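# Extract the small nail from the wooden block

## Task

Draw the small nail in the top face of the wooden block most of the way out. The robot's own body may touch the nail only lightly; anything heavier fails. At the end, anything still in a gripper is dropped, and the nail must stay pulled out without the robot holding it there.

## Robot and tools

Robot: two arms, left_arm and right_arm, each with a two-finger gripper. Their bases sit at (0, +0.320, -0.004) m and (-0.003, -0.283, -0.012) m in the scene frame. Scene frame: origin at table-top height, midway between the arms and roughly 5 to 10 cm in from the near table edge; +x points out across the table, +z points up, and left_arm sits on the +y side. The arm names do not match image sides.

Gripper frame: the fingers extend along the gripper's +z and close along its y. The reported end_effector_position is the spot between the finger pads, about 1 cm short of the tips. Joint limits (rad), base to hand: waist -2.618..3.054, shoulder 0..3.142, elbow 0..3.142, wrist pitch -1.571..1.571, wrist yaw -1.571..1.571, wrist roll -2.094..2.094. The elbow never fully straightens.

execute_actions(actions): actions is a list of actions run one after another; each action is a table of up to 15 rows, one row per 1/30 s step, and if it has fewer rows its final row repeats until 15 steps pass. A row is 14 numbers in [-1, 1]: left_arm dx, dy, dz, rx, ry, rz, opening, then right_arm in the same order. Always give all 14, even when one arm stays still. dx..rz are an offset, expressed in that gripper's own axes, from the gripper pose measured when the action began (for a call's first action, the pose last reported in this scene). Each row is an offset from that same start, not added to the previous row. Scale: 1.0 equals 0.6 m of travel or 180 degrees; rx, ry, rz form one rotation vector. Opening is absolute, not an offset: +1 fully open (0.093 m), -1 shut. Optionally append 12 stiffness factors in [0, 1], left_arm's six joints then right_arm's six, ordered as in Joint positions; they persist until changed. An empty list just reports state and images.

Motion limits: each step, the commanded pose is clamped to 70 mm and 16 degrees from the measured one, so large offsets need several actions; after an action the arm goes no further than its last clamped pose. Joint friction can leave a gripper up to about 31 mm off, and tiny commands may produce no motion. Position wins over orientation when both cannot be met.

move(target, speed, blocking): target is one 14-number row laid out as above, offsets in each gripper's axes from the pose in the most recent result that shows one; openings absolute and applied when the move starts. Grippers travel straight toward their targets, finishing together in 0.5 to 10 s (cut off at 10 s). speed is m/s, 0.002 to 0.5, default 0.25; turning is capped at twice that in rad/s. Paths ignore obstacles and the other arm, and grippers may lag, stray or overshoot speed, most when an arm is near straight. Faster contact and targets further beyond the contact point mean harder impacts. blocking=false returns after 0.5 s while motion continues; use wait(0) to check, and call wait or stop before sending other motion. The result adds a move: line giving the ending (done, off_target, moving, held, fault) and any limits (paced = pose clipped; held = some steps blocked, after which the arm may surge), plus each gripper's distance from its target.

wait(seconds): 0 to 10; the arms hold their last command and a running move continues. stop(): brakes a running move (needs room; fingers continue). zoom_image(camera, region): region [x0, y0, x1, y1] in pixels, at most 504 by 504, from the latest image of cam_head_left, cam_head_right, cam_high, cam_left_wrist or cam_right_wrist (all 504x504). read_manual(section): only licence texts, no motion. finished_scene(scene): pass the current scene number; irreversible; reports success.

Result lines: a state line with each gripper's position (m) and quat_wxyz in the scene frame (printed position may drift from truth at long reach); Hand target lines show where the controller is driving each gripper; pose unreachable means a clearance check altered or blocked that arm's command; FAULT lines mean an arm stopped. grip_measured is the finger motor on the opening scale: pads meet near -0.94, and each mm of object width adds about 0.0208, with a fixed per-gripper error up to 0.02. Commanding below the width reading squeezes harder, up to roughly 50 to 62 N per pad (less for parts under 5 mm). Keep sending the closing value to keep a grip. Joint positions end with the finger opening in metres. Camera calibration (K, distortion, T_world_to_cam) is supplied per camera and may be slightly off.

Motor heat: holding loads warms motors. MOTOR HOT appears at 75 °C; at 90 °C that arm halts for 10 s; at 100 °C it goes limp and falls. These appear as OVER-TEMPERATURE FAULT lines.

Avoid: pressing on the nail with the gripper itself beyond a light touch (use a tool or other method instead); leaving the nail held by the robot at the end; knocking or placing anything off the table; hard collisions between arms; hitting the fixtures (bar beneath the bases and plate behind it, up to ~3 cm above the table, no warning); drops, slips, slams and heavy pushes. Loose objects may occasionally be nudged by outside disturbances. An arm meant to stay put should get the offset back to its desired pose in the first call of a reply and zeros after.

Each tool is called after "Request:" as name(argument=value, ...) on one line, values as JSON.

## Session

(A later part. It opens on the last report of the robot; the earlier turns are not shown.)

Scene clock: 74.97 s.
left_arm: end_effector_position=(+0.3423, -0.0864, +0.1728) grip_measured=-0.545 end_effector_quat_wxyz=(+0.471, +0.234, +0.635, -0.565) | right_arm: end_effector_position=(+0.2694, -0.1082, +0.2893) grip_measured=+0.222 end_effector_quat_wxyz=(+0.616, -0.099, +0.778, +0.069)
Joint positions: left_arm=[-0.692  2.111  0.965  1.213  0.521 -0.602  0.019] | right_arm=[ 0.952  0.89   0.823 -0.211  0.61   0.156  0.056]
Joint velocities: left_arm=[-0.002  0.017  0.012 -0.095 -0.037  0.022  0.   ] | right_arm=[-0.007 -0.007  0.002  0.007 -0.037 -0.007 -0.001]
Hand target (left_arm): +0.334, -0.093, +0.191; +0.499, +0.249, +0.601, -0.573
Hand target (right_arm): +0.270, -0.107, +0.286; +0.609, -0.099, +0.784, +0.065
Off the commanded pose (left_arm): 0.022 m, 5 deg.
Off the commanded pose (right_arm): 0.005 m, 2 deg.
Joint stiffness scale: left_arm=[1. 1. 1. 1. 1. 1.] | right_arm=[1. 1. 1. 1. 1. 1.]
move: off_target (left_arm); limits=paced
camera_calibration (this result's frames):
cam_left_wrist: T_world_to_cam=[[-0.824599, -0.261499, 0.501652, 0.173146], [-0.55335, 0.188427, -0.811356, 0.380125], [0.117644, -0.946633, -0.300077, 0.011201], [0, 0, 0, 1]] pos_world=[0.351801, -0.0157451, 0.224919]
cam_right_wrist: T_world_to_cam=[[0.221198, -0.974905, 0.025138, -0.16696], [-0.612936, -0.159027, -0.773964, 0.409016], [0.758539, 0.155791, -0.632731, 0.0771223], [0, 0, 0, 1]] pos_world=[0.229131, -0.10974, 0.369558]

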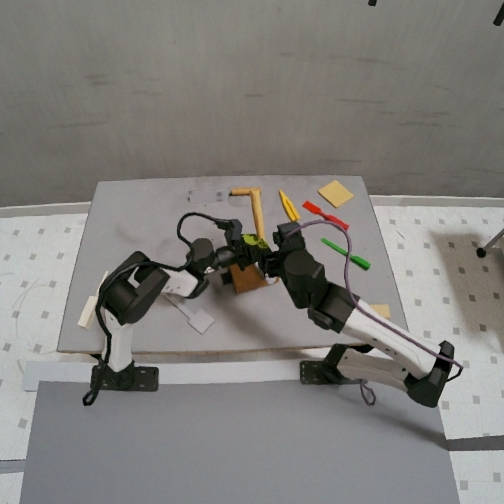

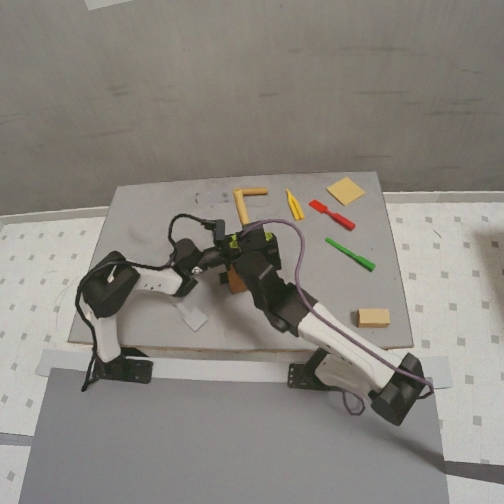

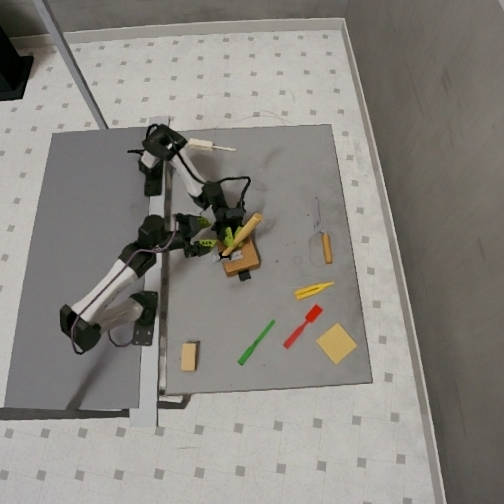

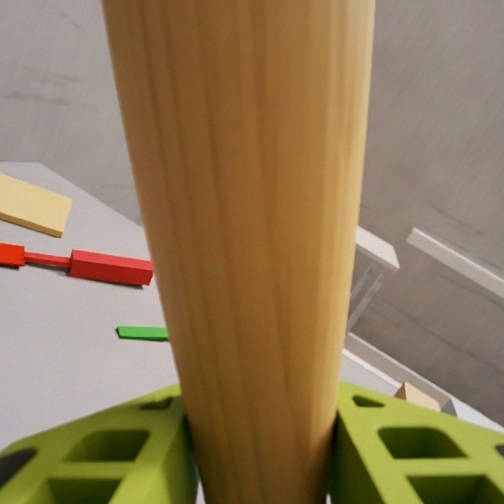

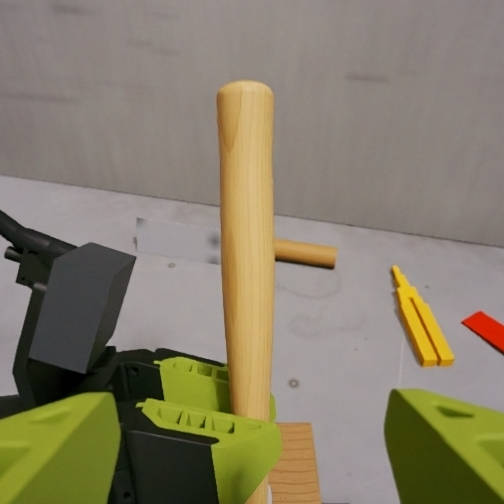

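Request:
move(target=[-0.0174,-0.0293,0.0083,0.0158,-0.0173,0.0188,-0.8,-0.031,0.002,0.236,0,0,0,0.22], speed=0.18)

Scene clock: 77.17 s.
left_arm: end_effector_position=(+0.3424, -0.0866, +0.1727) grip_measured=-0.545 end_effector_quat_wxyz=(+0.470, +0.232, +0.636, -0.566) | right_arm: end_effector_position=(+0.4023, -0.0724, +0.2779) grip_measured=+0.222 end_effector_quat_wxyz=(+0.617, -0.091, +0.778, +0.074)
Joint positions: left_arm=[-0.693  2.111  0.965  1.213  0.519 -0.607  0.019] | right_arm=[0.687 1.397 1.057 0.101 0.356 0.096 0.056]
Joint velocities: left_arm=[-0.007 -0.002 -0.007 -0.051 -0.081  0.007  0.   ] | right_arm=[ 0.012 -0.007  0.012  0.022 -0.081 -0.022 -0.   ]
Hand target (left_arm): +0.333, -0.093, +0.191; +0.498, +0.250, +0.602, -0.572
Hand target (right_arm): +0.406, -0.071, +0.276; +0.614, -0.097, +0.780, +0.071
Off the commanded pose (left_arm): 0.021 m, 6 deg.
Off the commanded pose (right_arm): 0.006 m, 1 deg.
Joint stiffness scale: left_arm=[1. 1. 1. 1. 1. 1.] | right_arm=[1. 1. 1. 1. 1. 1.]
move: off_target (left_arm)
camera_calibration (this result's frames):
cam_left_wrist: T_world_to_cam=[[-0.822106, -0.261783, 0.505581, 0.171635], [-0.557088, 0.186678, -0.8092, 0.380886], [0.117454, -0.946901, -0.299305, 0.0109494], [0, 0, 0, 1]] pos_world=[0.352003, -0.0158039, 0.224715]
cam_right_wrist: T_world_to_cam=[[0.214927, -0.976595, 0.00826809, -0.154056], [-0.614614, -0.141832, -0.775973, 0.489808], [0.758984, 0.161695, -0.630712, -0.0368573], [0, 0, 0, 1]] pos_world=[0.362128, -0.0750206, 0.358105]

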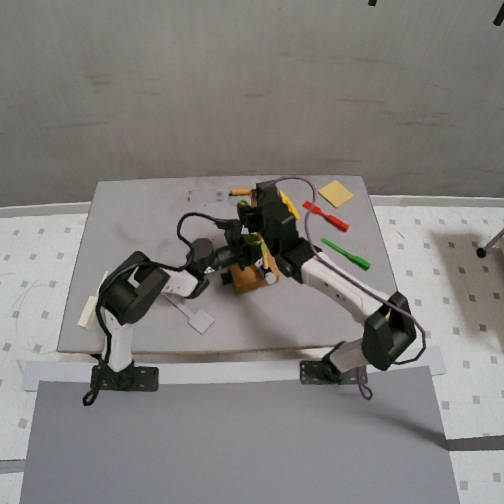

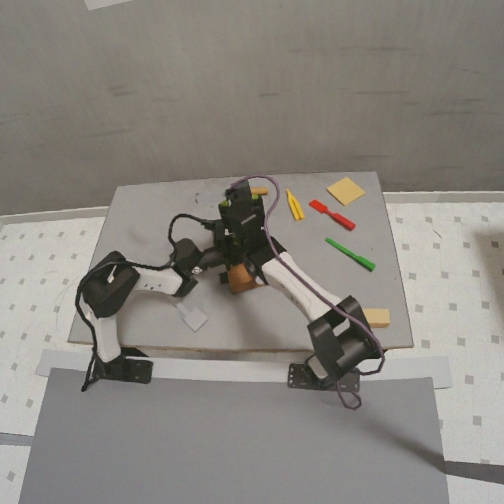

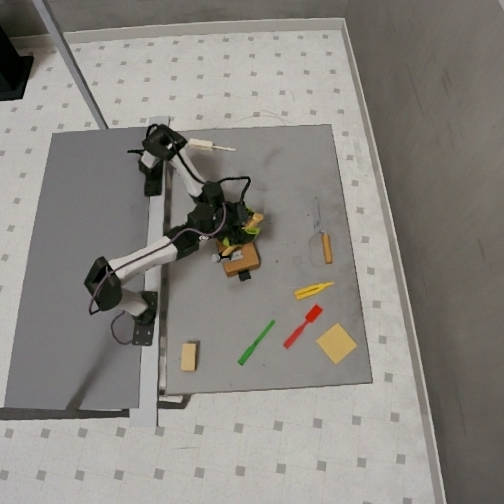

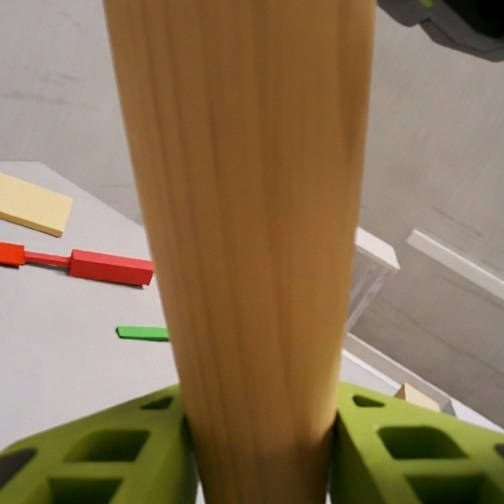

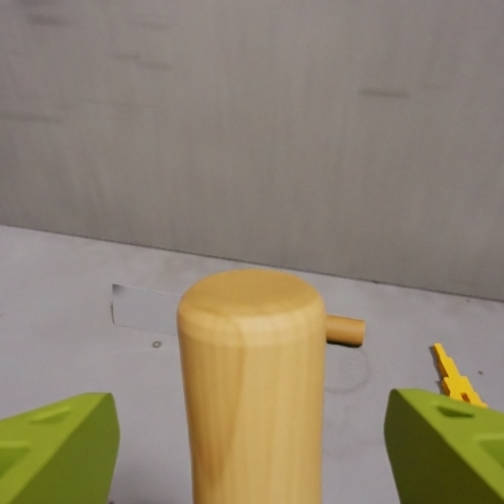

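Request:
zoom_image(camera="cam_high", region=[200, 190, 290, 280])

Region (200, 190, 290, 280) of cam_high's 504x504 image, scaled by 5.600, with more detail than that image has.

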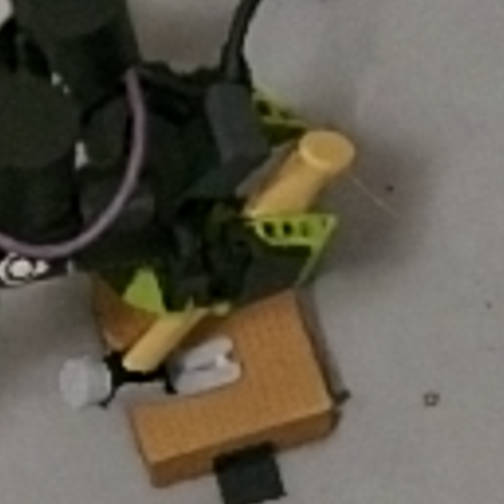

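Request:
execute_actions(actions=[[[-0.0174,-0.0293,0.0083,0.0158,-0.0173,0.0188,-0.8,0,0,0,0,0,0,-0.1],[-0.0174,-0.0293,0.0083,0.0158,-0.0173,0.0188,-0.8,0,0,0,0,0,0,-0.2],[-0.0174,-0.0293,0.0083,0.0158,-0.0173,0.0188,-0.8,0,0,0,0,0,0,-0.3],[-0.0174,-0.0293,0.0083,0.0158,-0.0173,0.0188,-0.8,0,0,0,0,0,0,-0.38],[-0.0174,-0.0293,0.0083,0.0158,-0.0173,0.0188,-0.8,0,0,0,0,0,0,-0.44],[-0.0174,-0.0293,0.0083,0.0158,-0.0173,0.0188,-0.8,0,0,0,0,0,0,-0.5],[-0.0174,-0.0293,0.0083,0.0158,-0.0173,0.0188,-0.8,0,0,0,0,0,0,-0.56],[-0.0174,-0.0293,0.0083,0.0158,-0.0173,0.0188,-0.8,0,0,0,0,0,0,-0.62],[-0.0174,-0.0293,0.0083,0.0158,-0.0173,0.0188,-0.8,0,0,0,0,0,0,-0.7],[-0.0174,-0.0293,0.0083,0.0158,-0.0173,0.0188,-0.8,0,0,0,0,0,0,-0.78],[-0.012,-0.02,0.006,0.011,-0.012,0.013,-0.8,0,0,0,0,0,0,-0.88],[-0.006,-0.01,0.003,0.005,-0.006,0.006,-0.8,0,0,0,0,0,0,-0.88],[0,0,0,0,0,0,-0.8,0,0,0,0,0,0,-0.88]],[[0,0,0,0,0,0,-0.4,0,0,-0.005,0,0,0,-0.88],[0,0,0,0,0,0,-0.1,0,0,-0.01,0,0,0,-0.88],[0,0,0,0,0,0,0.2,0,0,-0.012,0,0,0,-0.88],[0,0,0,0,0,0,0.4,0,0,-0.012,0,0,0,-0.88],[0,0,0,0,0,0,0.4,0,0,-0.012,0,0,0,-0.88],[0,0,0,0,0,0,0.4,0,0,-0.012,0,0,0,-0.88],[0,0,-0.015,0,0,0,0.4,0,0,-0.012,0,0,0,-0.88],[0,0,-0.03,0,0,0,0.4,0,0,-0.012,0,0,0,-0.88],[0,0,-0.045,0,0,0,0.4,0,0,-0.012,0,0,0,-0.88],[0,0,-0.06,0,0,0,0.4,0,0,-0.012,0,0,0,-0.88],[0,0,-0.075,0,0,0,0.4,0,0,-0.012,0,0,0,-0.88],[0,0,-0.09,0,0,0,0.4,0,0,-0.012,0,0,0,-0.88],[0,0,-0.105,0,0,0,0.4,0,0,-0.012,0,0,0,-0.88]]])

Scene clock: 79.93 s.
left_arm: end_effector_position=(+0.3258, -0.0387, +0.1473) grip_measured=+0.398 end_effector_quat_wxyz=(+0.452, +0.221, +0.662, -0.555) | right_arm: end_effector_position=(+0.4010, -0.0720, +0.2791) grip_measured=-0.605 end_effector_quat_wxyz=(+0.618, -0.098, +0.777, +0.070)
Joint positions: left_arm=[-0.626  2.035  0.755  1.28   0.572 -0.609  0.064] | right_arm=[0.689 1.393 1.057 0.098 0.357 0.081 0.016]
Joint velocities: left_arm=[ 0.335 -0.168 -0.476  0.139  0.139  0.007 -0.   ] | right_arm=[ 0.002  0.002 -0.032 -0.022 -0.007 -0.022  0.002]
Hand target (left_arm): +0.321, -0.029, +0.165; +0.469, +0.231, +0.638, -0.565
Hand target (right_arm): +0.396, -0.074, +0.280; +0.618, -0.095, +0.777, +0.070
Off the commanded pose (left_arm): 0.023 m, 4 deg.
Off the commanded pose (right_arm): 0.006 m, 0 deg.
Joint stiffness scale: left_arm=[1. 1. 1. 1. 1. 1.] | right_arm=[1. 1. 1. 1. 1. 1.]
camera_calibration (this result's frames):
cam_left_wrist: T_world_to_cam=[[-0.789319, -0.296232, 0.537793, 0.16661], [-0.603165, 0.21042, -0.76936, 0.352142], [0.114747, -0.931649, -0.344765, 0.0587318], [0, 0, 0, 1]] pos_world=[0.337169, 0.0299751, 0.201571]
cam_right_wrist: T_world_to_cam=[[0.220138, -0.975204, 0.0227011, -0.159407], [-0.610065, -0.155798, -0.776883, 0.487474], [0.761157, 0.157173, -0.629235, -0.0367033], [0, 0, 0, 1]] pos_world=[0.36042, -0.0737377, 0.359235]

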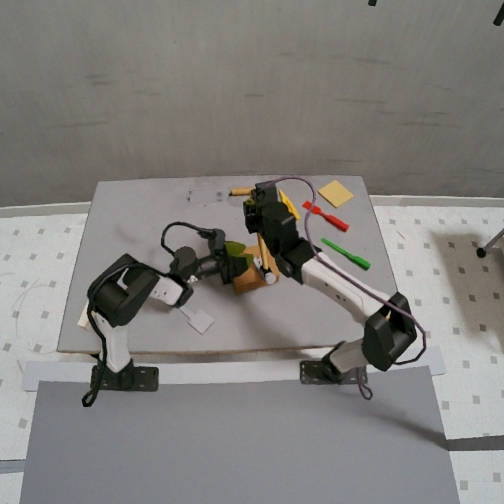

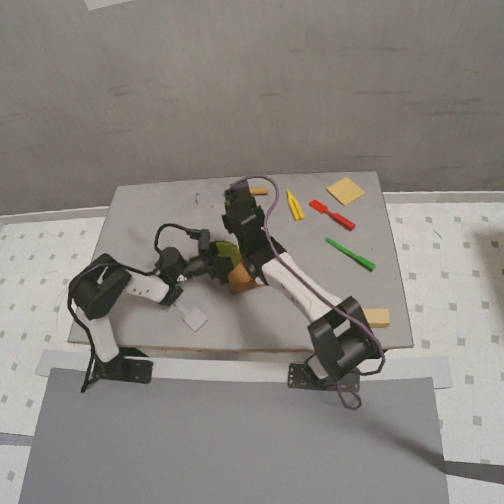

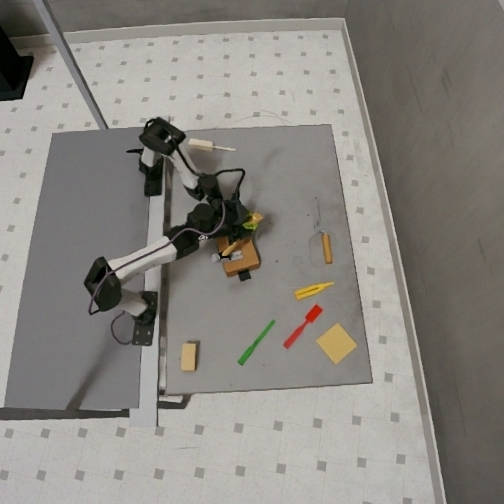

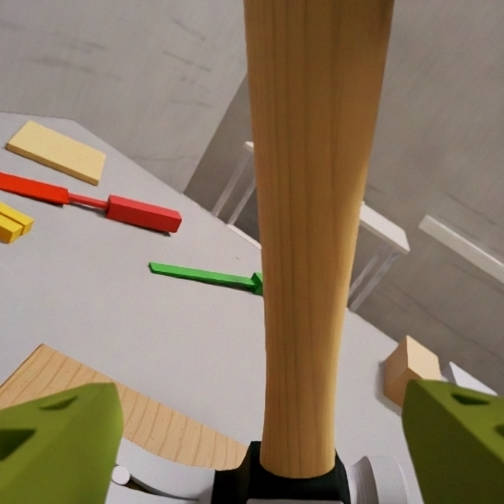

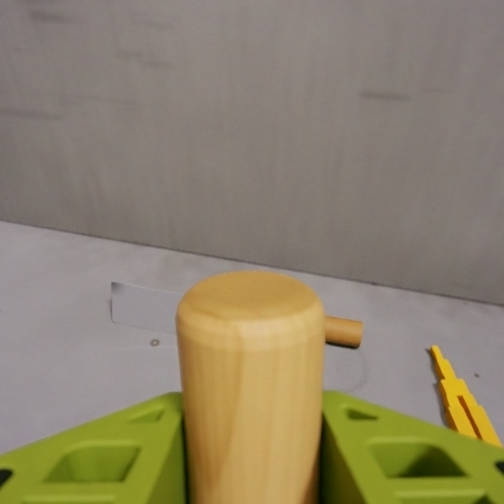

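Request:
move(target=[0.0057,0.023,-0.1345,0.0159,0.05,0.182,0.4,0,0,-0.05,0,0,0,-0.88], speed=0.3)

Scene clock: 82.50 s.
left_arm: end_effector_position=(+0.3062, +0.0362, +0.1323) grip_measured=+0.398 end_effector_quat_wxyz=(+0.531, +0.449, +0.593, -0.407) | right_arm: end_effector_position=(+0.3779, -0.0777, +0.2855) grip_measured=-0.605 end_effector_quat_wxyz=(+0.618, -0.100, +0.776, +0.069)
Joint positions: left_arm=[-0.419  1.837  0.586  1.055  0.868  0.097  0.064] | right_arm=[0.719 1.303 1.012 0.053 0.384 0.083 0.016]
Joint velocities: left_arm=[-0.012 -0.022  0.022 -0.037  0.022  0.022  0.   ] | right_arm=[-0.002  0.012  0.002  0.037 -0.051  0.037  0.   ]
Hand target (left_arm): +0.306, +0.040, +0.135; +0.533, +0.450, +0.592, -0.404
Hand target (right_arm): +0.373, -0.079, +0.286; +0.618, -0.098, +0.777, +0.070
Off the commanded pose (left_arm): 0.005 m, 1 deg.
Off the commanded pose (right_arm): 0.005 m, 0 deg.
Joint stiffness scale: left_arm=[1. 1. 1. 1. 1. 1.] | right_arm=[1. 1. 1. 1. 1. 1.]
move: done
camera_calibration (this result's frames):
cam_left_wrist: T_world_to_cam=[[-0.9605, -0.278157, 0.00825575, 0.303212], [-0.151991, 0.499524, -0.852862, 0.175516], [0.233105, -0.820429, -0.522071, 0.108863], [0, 0, 0, 1]] pos_world=[0.292535, 0.0859805, 0.204022]
cam_right_wrist: T_world_to_cam=[[0.223254, -0.974409, 0.0261671, -0.162071], [-0.607697, -0.160123, -0.777859, 0.476468], [0.762143, 0.157758, -0.627894, -0.0149224], [0, 0, 0, 1]] pos_world=[0.337104, -0.0792763, 0.365496]

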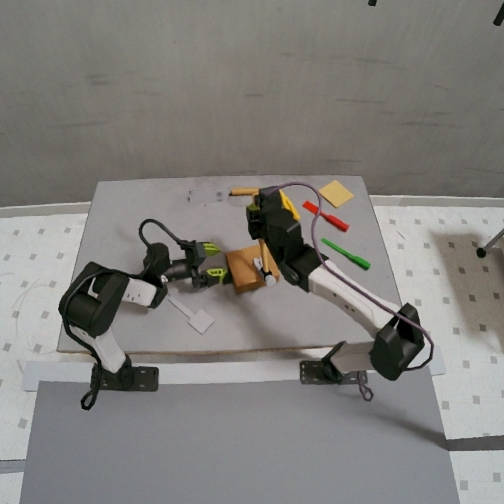

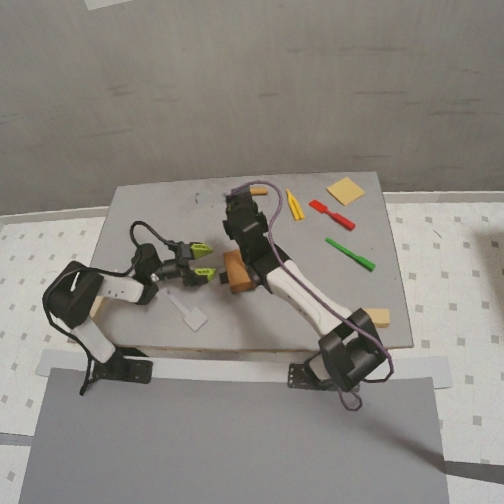

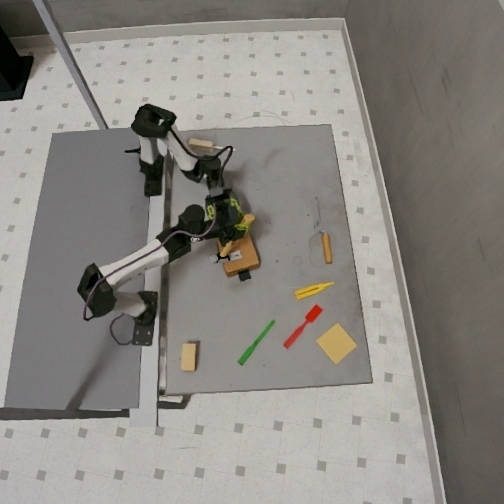

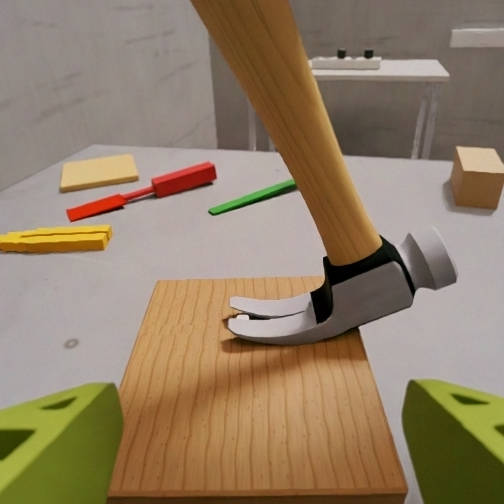

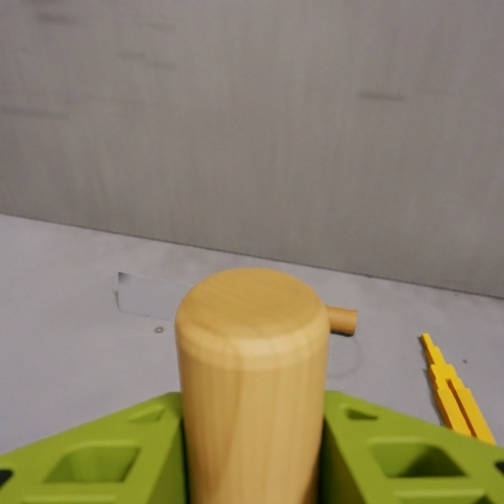

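Request:
zoom_image(camera="cam_left_wrist", region=[190, 250, 350, 370])

Region (190, 250, 350, 370) of cam_left_wrist's 504x504 image, scaled by 3.150, with more detail than that image has; it fills the top 378 rows of this view, and the rest is white.

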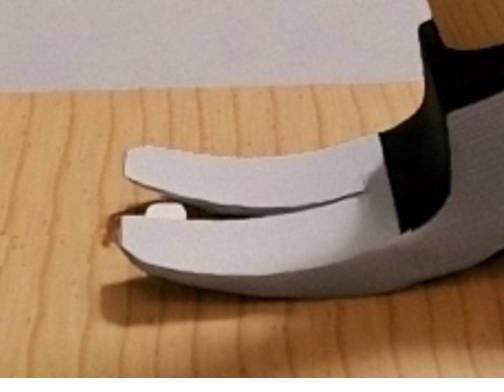

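Request:
move(target=[0,0,0,0,0,0,0.4,0.0092,0.001,0.1127,0,0,0,-0.88], speed=0.1)

Request:
zoom_image(camera="cam_left_wrist", region=[190, 250, 350, 370])

Scene clock: 86.73 s.
left_arm: end_effector_position=(+0.3061, +0.0363, +0.1317) grip_measured=+0.398 end_effector_quat_wxyz=(+0.530, +0.449, +0.593, -0.406) | right_arm: end_effector_position=(+0.4334, -0.0635, +0.2677) grip_measured=-0.605 end_effector_quat_wxyz=(+0.616, -0.099, +0.779, +0.064)
Joint positions: left_arm=[-0.419  1.837  0.586  1.052  0.868  0.1    0.064] | right_arm=[0.657 1.523 1.133 0.149 0.332 0.066 0.016]
Joint velocities: left_arm=[ 0.007 -0.002 -0.002 -0.007  0.022 -0.139 -0.   ] | right_arm=[-0.007 -0.007  0.012  0.051 -0.022  0.022 -0.   ]
Hand target (left_arm): +0.306, +0.036, +0.132; +0.531, +0.448, +0.593, -0.407
Hand target (right_arm): +0.440, -0.061, +0.266; +0.618, -0.100, +0.777, +0.070
Off the commanded pose (left_arm): 0.001 m, 0 deg.
Off the commanded pose (right_arm): 0.008 m, 1 deg.
Joint stiffness scale: left_arm=[1. 1. 1. 1. 1. 1.] | right_arm=[1. 1. 1. 1. 1. 1.]
move: done
camera_calibration (this result's frames):
cam_left_wrist: T_world_to_cam=[[-0.960561, -0.277949, 0.00820187, 0.303171], [-0.152352, 0.50138, -0.851708, 0.174842], [0.232619, -0.819367, -0.523952, 0.108954], [0, 0, 0, 1]] pos_world=[0.292507, 0.0858772, 0.203515]
cam_right_wrist: T_world_to_cam=[[0.216372, -0.975763, 0.0327182, -0.15907], [-0.613413, -0.161941, -0.772981, 0.49971], [0.759545, 0.147181, -0.633585, -0.068654], [0, 0, 0, 1]] pos_world=[0.393092, -0.0641871, 0.347972]

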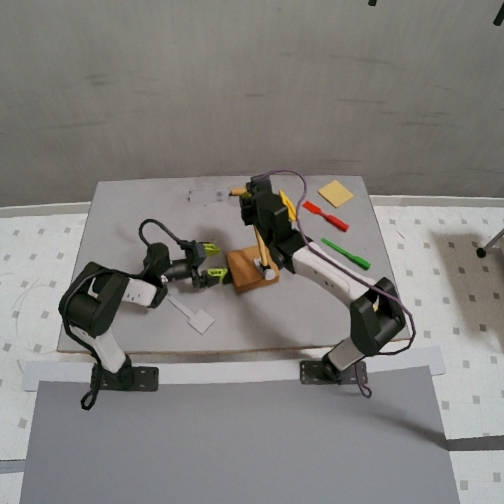

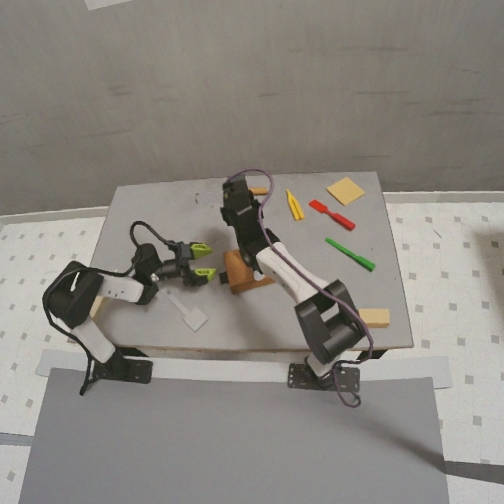

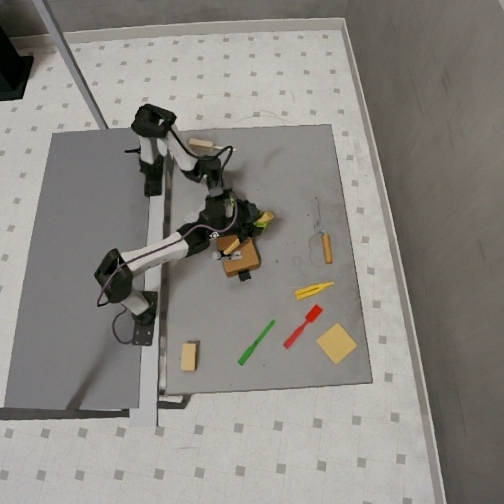

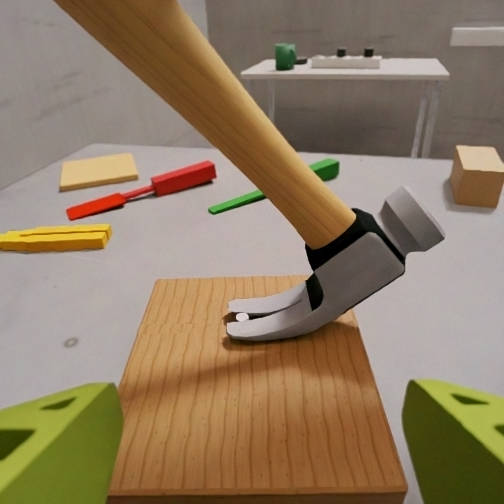

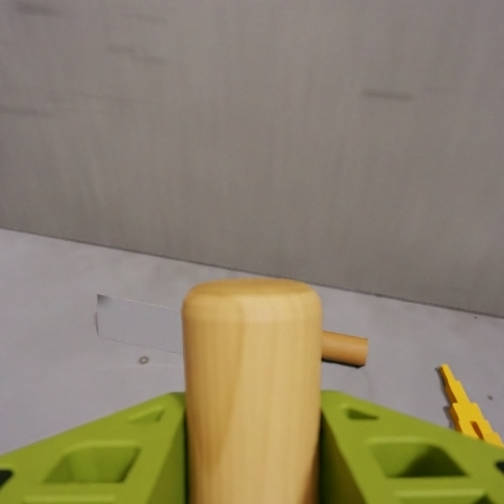

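Region (190, 250, 350, 370) of cam_left_wrist's 504x504 image, scaled by 3.150, with more detail than that image has; it fills the top 378 rows of this view, and the rest is white.

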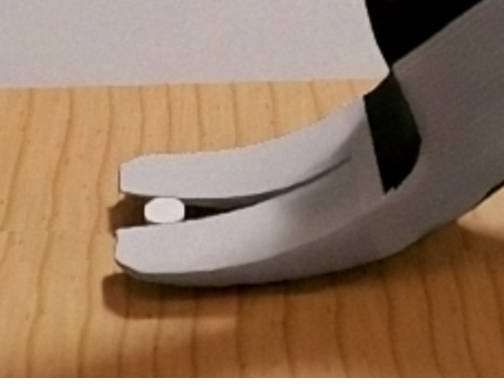

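Request:
execute_actions(actions=[[[0,0,0,0,0,0,0.4,0.008,0,0.011,0,0,0,-0.88],[0,0,0,0,0,0,0.4,0.014,0,0.012,0,0,0,-0.88],[0,0,0,0,0,0,0.4,0.02,0,0.013,0,0,0,-0.88],[0,0,0,0,0,0,0.4,0.026,0,0.014,0,0,0,-0.88],[0,0,0,0,0,0,0.4,0.032,0,0.015,0,0,0,-0.88],[0,0,0,0,0,0,0.4,0.038,0,0.016,0,0,0,-0.88],[0,0,0,0,0,0,0.4,0.044,0,0.017,0,0,0,-0.88],[0,0,0,0,0,0,0.4,0.05,0,0.018,0,0,0,-0.88]]])

Request:
zoom_image(camera="cam_left_wrist", region=[190, 250, 350, 370])

Scene clock: 88.27 s.
left_arm: end_effector_position=(+0.3061, +0.0363, +0.1317) grip_measured=+0.398 end_effector_quat_wxyz=(+0.530, +0.449, +0.593, -0.406) | right_arm: end_effector_position=(+0.4340, -0.0630, +0.2644) grip_measured=-0.605 end_effector_quat_wxyz=(+0.635, -0.097, +0.763, +0.070)
Joint positions: left_arm=[-0.419  1.837  0.586  1.052  0.868  0.1    0.064] | right_arm=[0.657 1.527 1.073 0.267 0.331 0.054 0.016]
Joint velocities: left_arm=[-0.007  0.007  0.007 -0.11   0.022  0.007 -0.   ] | right_arm=[-0.007  0.017 -0.007  0.051 -0.007 -0.037  0.   ]
Hand target (left_arm): +0.306, +0.036, +0.132; +0.530, +0.449, +0.593, -0.406
Hand target (right_arm): +0.436, -0.064, +0.237; +0.616, -0.099, +0.779, +0.064
Off the commanded pose (left_arm): 0.000 m, 0 deg.
Off the commanded pose (right_arm): 0.028 m, 3 deg.
Joint stiffness scale: left_arm=[1. 1. 1. 1. 1. 1.] | right_arm=[1. 1. 1. 1. 1. 1.]
camera_calibration (this result's frames):
cam_left_wrist: T_world_to_cam=[[-0.960561, -0.277949, 0.00820187, 0.303171], [-0.152352, 0.50138, -0.851708, 0.174842], [0.232619, -0.819367, -0.523952, 0.108954], [0, 0, 0, 1]] pos_world=[0.292507, 0.0858772, 0.203515]
cam_right_wrist: T_world_to_cam=[[0.218416, -0.975531, 0.0251753, -0.157461], [-0.574684, -0.149433, -0.804616, 0.48994], [0.78869, 0.161273, -0.593261, -0.093749], [0, 0, 0, 1]] pos_world=[0.389892, -0.0652757, 0.34256]

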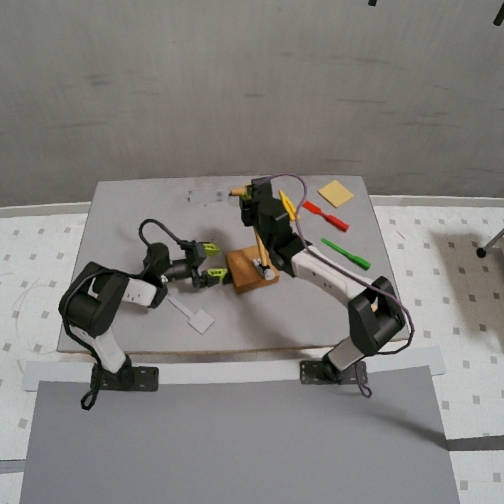

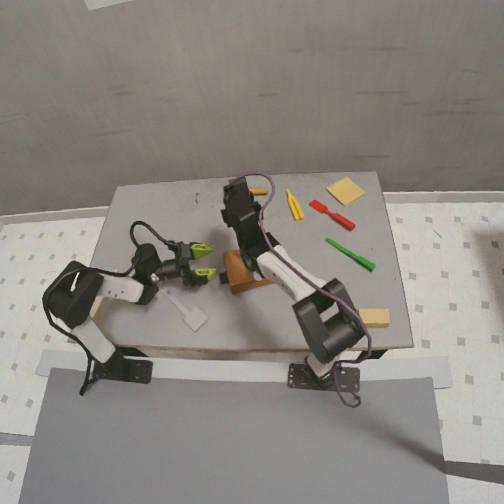

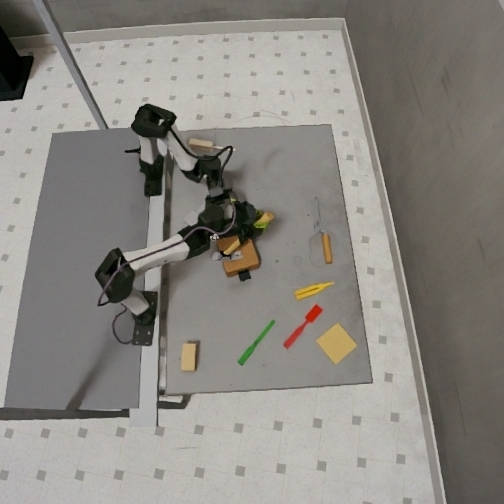

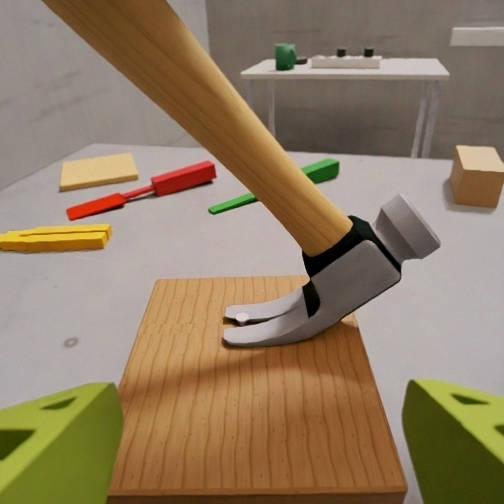

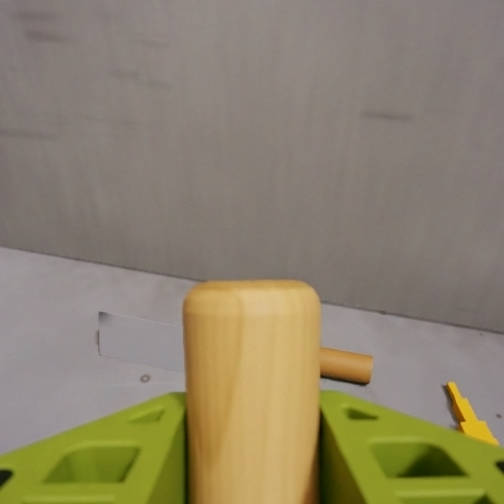

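Region (190, 250, 350, 370) of cam_left_wrist's 504x504 image, scaled by 3.150, with more detail than that image has; it fills the top 378 rows of this view, and the rest is white.

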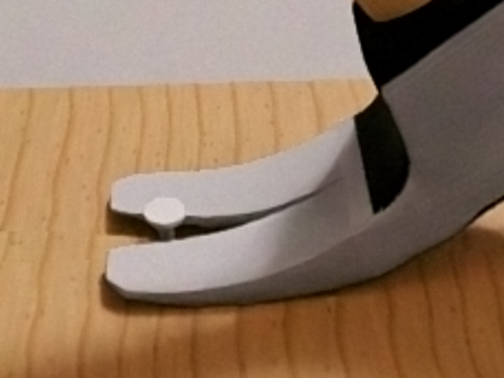

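Request:
execute_actions(actions=[[[0,0,0,0,0,0,0.4,0.040,0,0.0112,0,0.0135,0,-0.88],[0,0,0,0,0,0,0.4,0.036,0,0.0112,0,0.011,0,-0.88],[0,0,0,0,0,0,0.4,0.032,0,0.0112,0,0.0085,0,-0.88],[0,0,0,0,0,0,0.4,0.028,0,0.0112,0,0.006,0,-0.88],[0,0,0,0,0,0,0.4,0.024,0,0.0115,0,0.0035,0,-0.88],[0,0,0,0,0,0,0.4,0.02,0,0.0115,0,0.001,0,-0.88],[0,0,0,0,0,0,0.4,0.016,0,0.0115,0,-0.0015,0,-0.88],[0,0,0,0,0,0,0.4,0.012,0,0.012,0,-0.004,0,-0.88],[0,0,0,0,0,0,0.4,0.008,0,0.012,0,-0.0065,0,-0.88],[0,0,0,0,0,0,0.4,0.004,0,0.012,0,-0.009,0,-0.88],[0,0,0,0,0,0,0.4,0,0,0.012,0,-0.012,0,-0.88],[0,0,0,0,0,0,0.4,-0.005,0,0.012,0,-0.015,0,-0.88]]])

Request:
zoom_image(camera="cam_left_wrist", region=[190, 250, 350, 370])

Scene clock: 89.43 s.
left_arm: end_effector_position=(+0.3061, +0.0363, +0.1317) grip_measured=+0.398 end_effector_quat_wxyz=(+0.530, +0.449, +0.593, -0.406) | right_arm: end_effector_position=(+0.4365, -0.0614, +0.2673) grip_measured=-0.605 end_effector_quat_wxyz=(+0.644, -0.098, +0.755, +0.070)
Joint positions: left_arm=[-0.419  1.837  0.586  1.052  0.868  0.1    0.064] | right_arm=[0.657 1.536 1.071 0.302 0.331 0.042 0.016]
Joint velocities: left_arm=[-0.002 -0.002  0.007  0.007 -0.081 -0.022 -0.   ] | right_arm=[-0.017 -0.017 -0.007 -0.007  0.037 -0.022  0.   ]
Hand target (left_arm): +0.306, +0.036, +0.132; +0.530, +0.449, +0.593, -0.406
Hand target (right_arm): +0.441, -0.061, +0.266; +0.652, -0.095, +0.748, +0.073
Off the commanded pose (left_arm): 0.000 m, 0 deg.
Off the commanded pose (right_arm): 0.005 m, 1 deg.
Joint stiffness scale: left_arm=[1. 1. 1. 1. 1. 1.] | right_arm=[1. 1. 1. 1. 1. 1.]
camera_calibration (this result's frames):
cam_left_wrist: T_world_to_cam=[[-0.960561, -0.277949, 0.00820187, 0.303171], [-0.152352, 0.50138, -0.851708, 0.174842], [0.232619, -0.819367, -0.523952, 0.108954], [0, 0, 0, 1]] pos_world=[0.292507, 0.0858772, 0.203515]
cam_right_wrist: T_world_to_cam=[[0.220029, -0.975058, 0.0291346, -0.158238], [-0.555344, -0.14976, -0.818025, 0.489088], [0.801986, 0.163809, -0.574444, -0.104864], [0, 0, 0, 1]] pos_world=[0.390528, -0.0638682, 0.344459]

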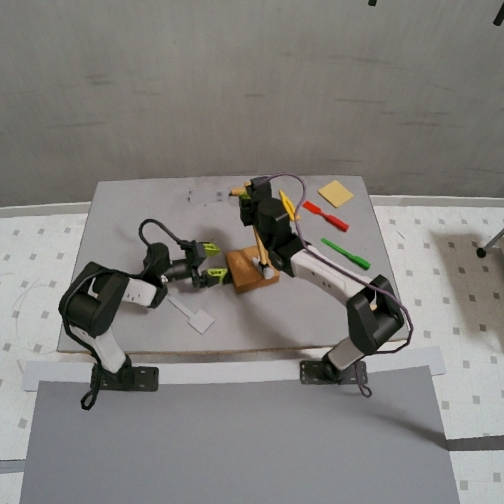

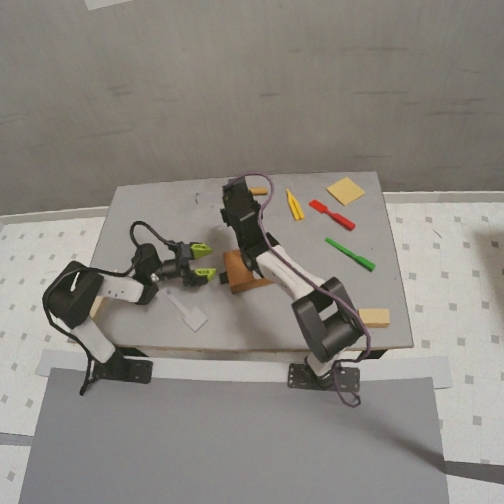

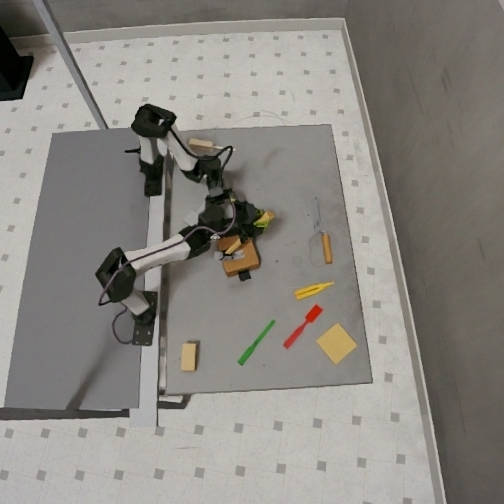

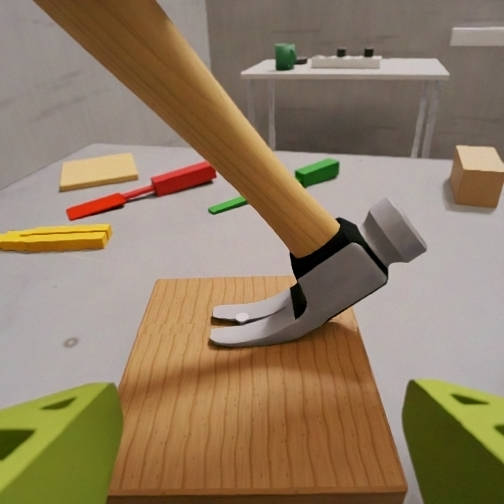

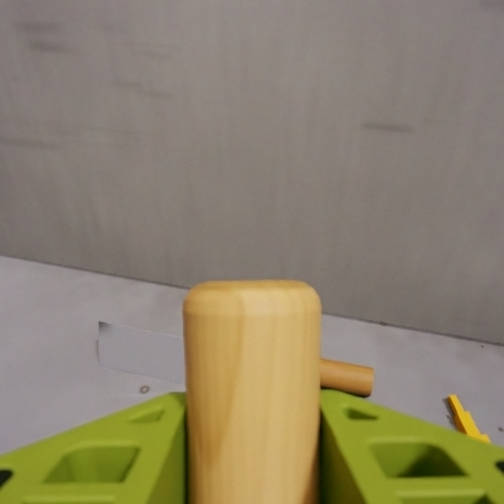

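Region (190, 250, 350, 370) of cam_left_wrist's 504x504 image, scaled by 3.150, with more detail than that image has; it fills the top 378 rows of this view, and the rest is white.

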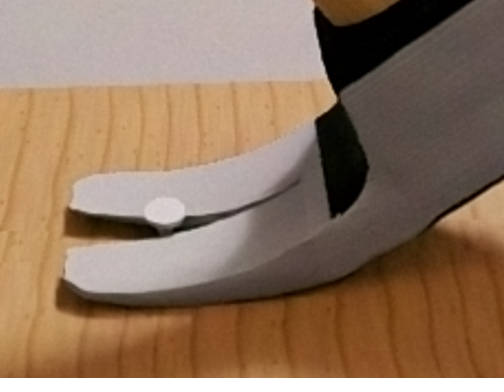

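Request:
move(target=[0,0,0,0,0,0,0.4,-0.0267,-0.001,-0.1025,0,-0.02,0,-0.88], speed=0.08)

Request:
zoom_image(camera="cam_left_wrist", region=[190, 250, 350, 370])

Scene clock: 91.00 s.
left_arm: end_effector_position=(+0.3061, +0.0363, +0.1317) grip_measured=+0.398 end_effector_quat_wxyz=(+0.530, +0.449, +0.593, -0.406) | right_arm: end_effector_position=(+0.4004, -0.0709, +0.2807) grip_measured=-0.605 end_effector_quat_wxyz=(+0.661, -0.097, +0.740, +0.078)
Joint positions: left_arm=[-0.419  1.837  0.586  1.052  0.868  0.1    0.064] | right_arm=[0.693 1.389 0.948 0.325 0.359 0.035 0.016]
Joint velocities: left_arm=[-0.002 -0.012 -0.007  0.007 -0.051 -0.022 -0.001] | right_arm=[ 0.012 -0.007 -0.022 -0.066  0.037 -0.051 -0.   ]
Hand target (left_arm): +0.306, +0.036, +0.132; +0.530, +0.449, +0.593, -0.406
Hand target (right_arm): +0.382, -0.076, +0.291; +0.668, -0.096, +0.734, +0.074
Off the commanded pose (left_arm): 0.000 m, 0 deg.
Off the commanded pose (right_arm): 0.024 m, 1 deg.
Joint stiffness scale: left_arm=[1. 1. 1. 1. 1. 1.] | right_arm=[1. 1. 1. 1. 1. 1.]
move: off_target (right_arm)
camera_calibration (this result's frames):
cam_left_wrist: T_world_to_cam=[[-0.960561, -0.277949, 0.00820187, 0.303171], [-0.152352, 0.50138, -0.851708, 0.174842], [0.232619, -0.819367, -0.523952, 0.108954], [0, 0, 0, 1]] pos_world=[0.292507, 0.0858772, 0.203515]
cam_right_wrist: T_world_to_cam=[[0.227784, -0.973462, 0.02204, -0.160934], [-0.518139, -0.140343, -0.843704, 0.471523], [0.824407, 0.180763, -0.536356, -0.0851245], [0, 0, 0, 1]] pos_world=[0.35115, -0.0751009, 0.355716]

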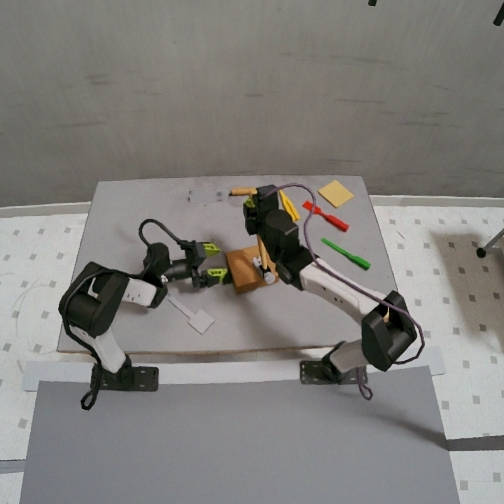

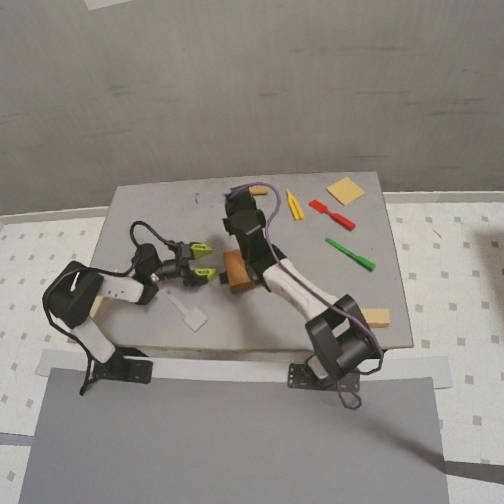

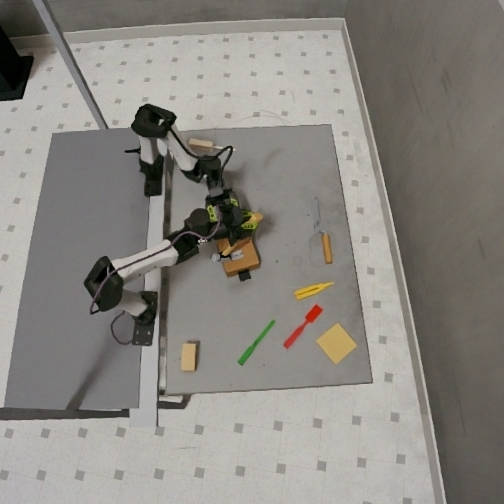

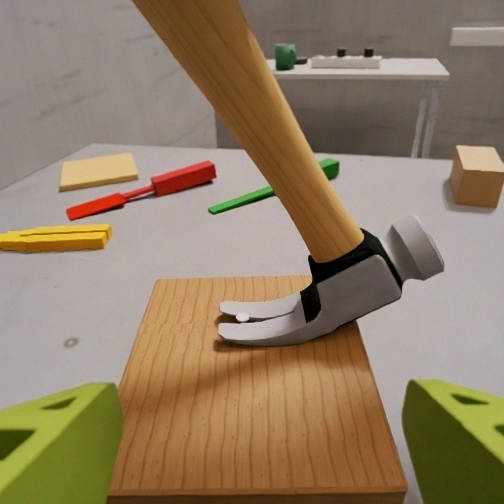

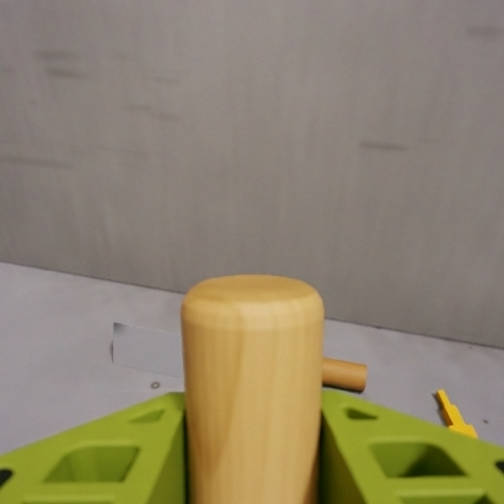

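Region (190, 250, 350, 370) of cam_left_wrist's 504x504 image, scaled by 3.150, with more detail than that image has; it fills the top 378 rows of this view, and the rest is white.

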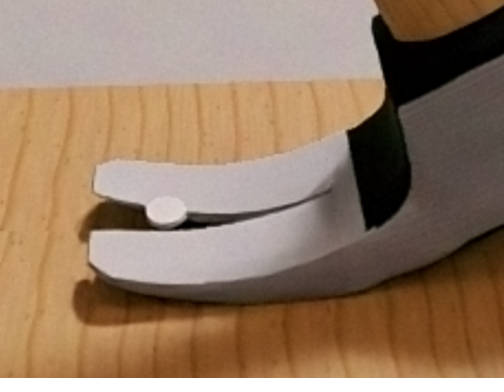

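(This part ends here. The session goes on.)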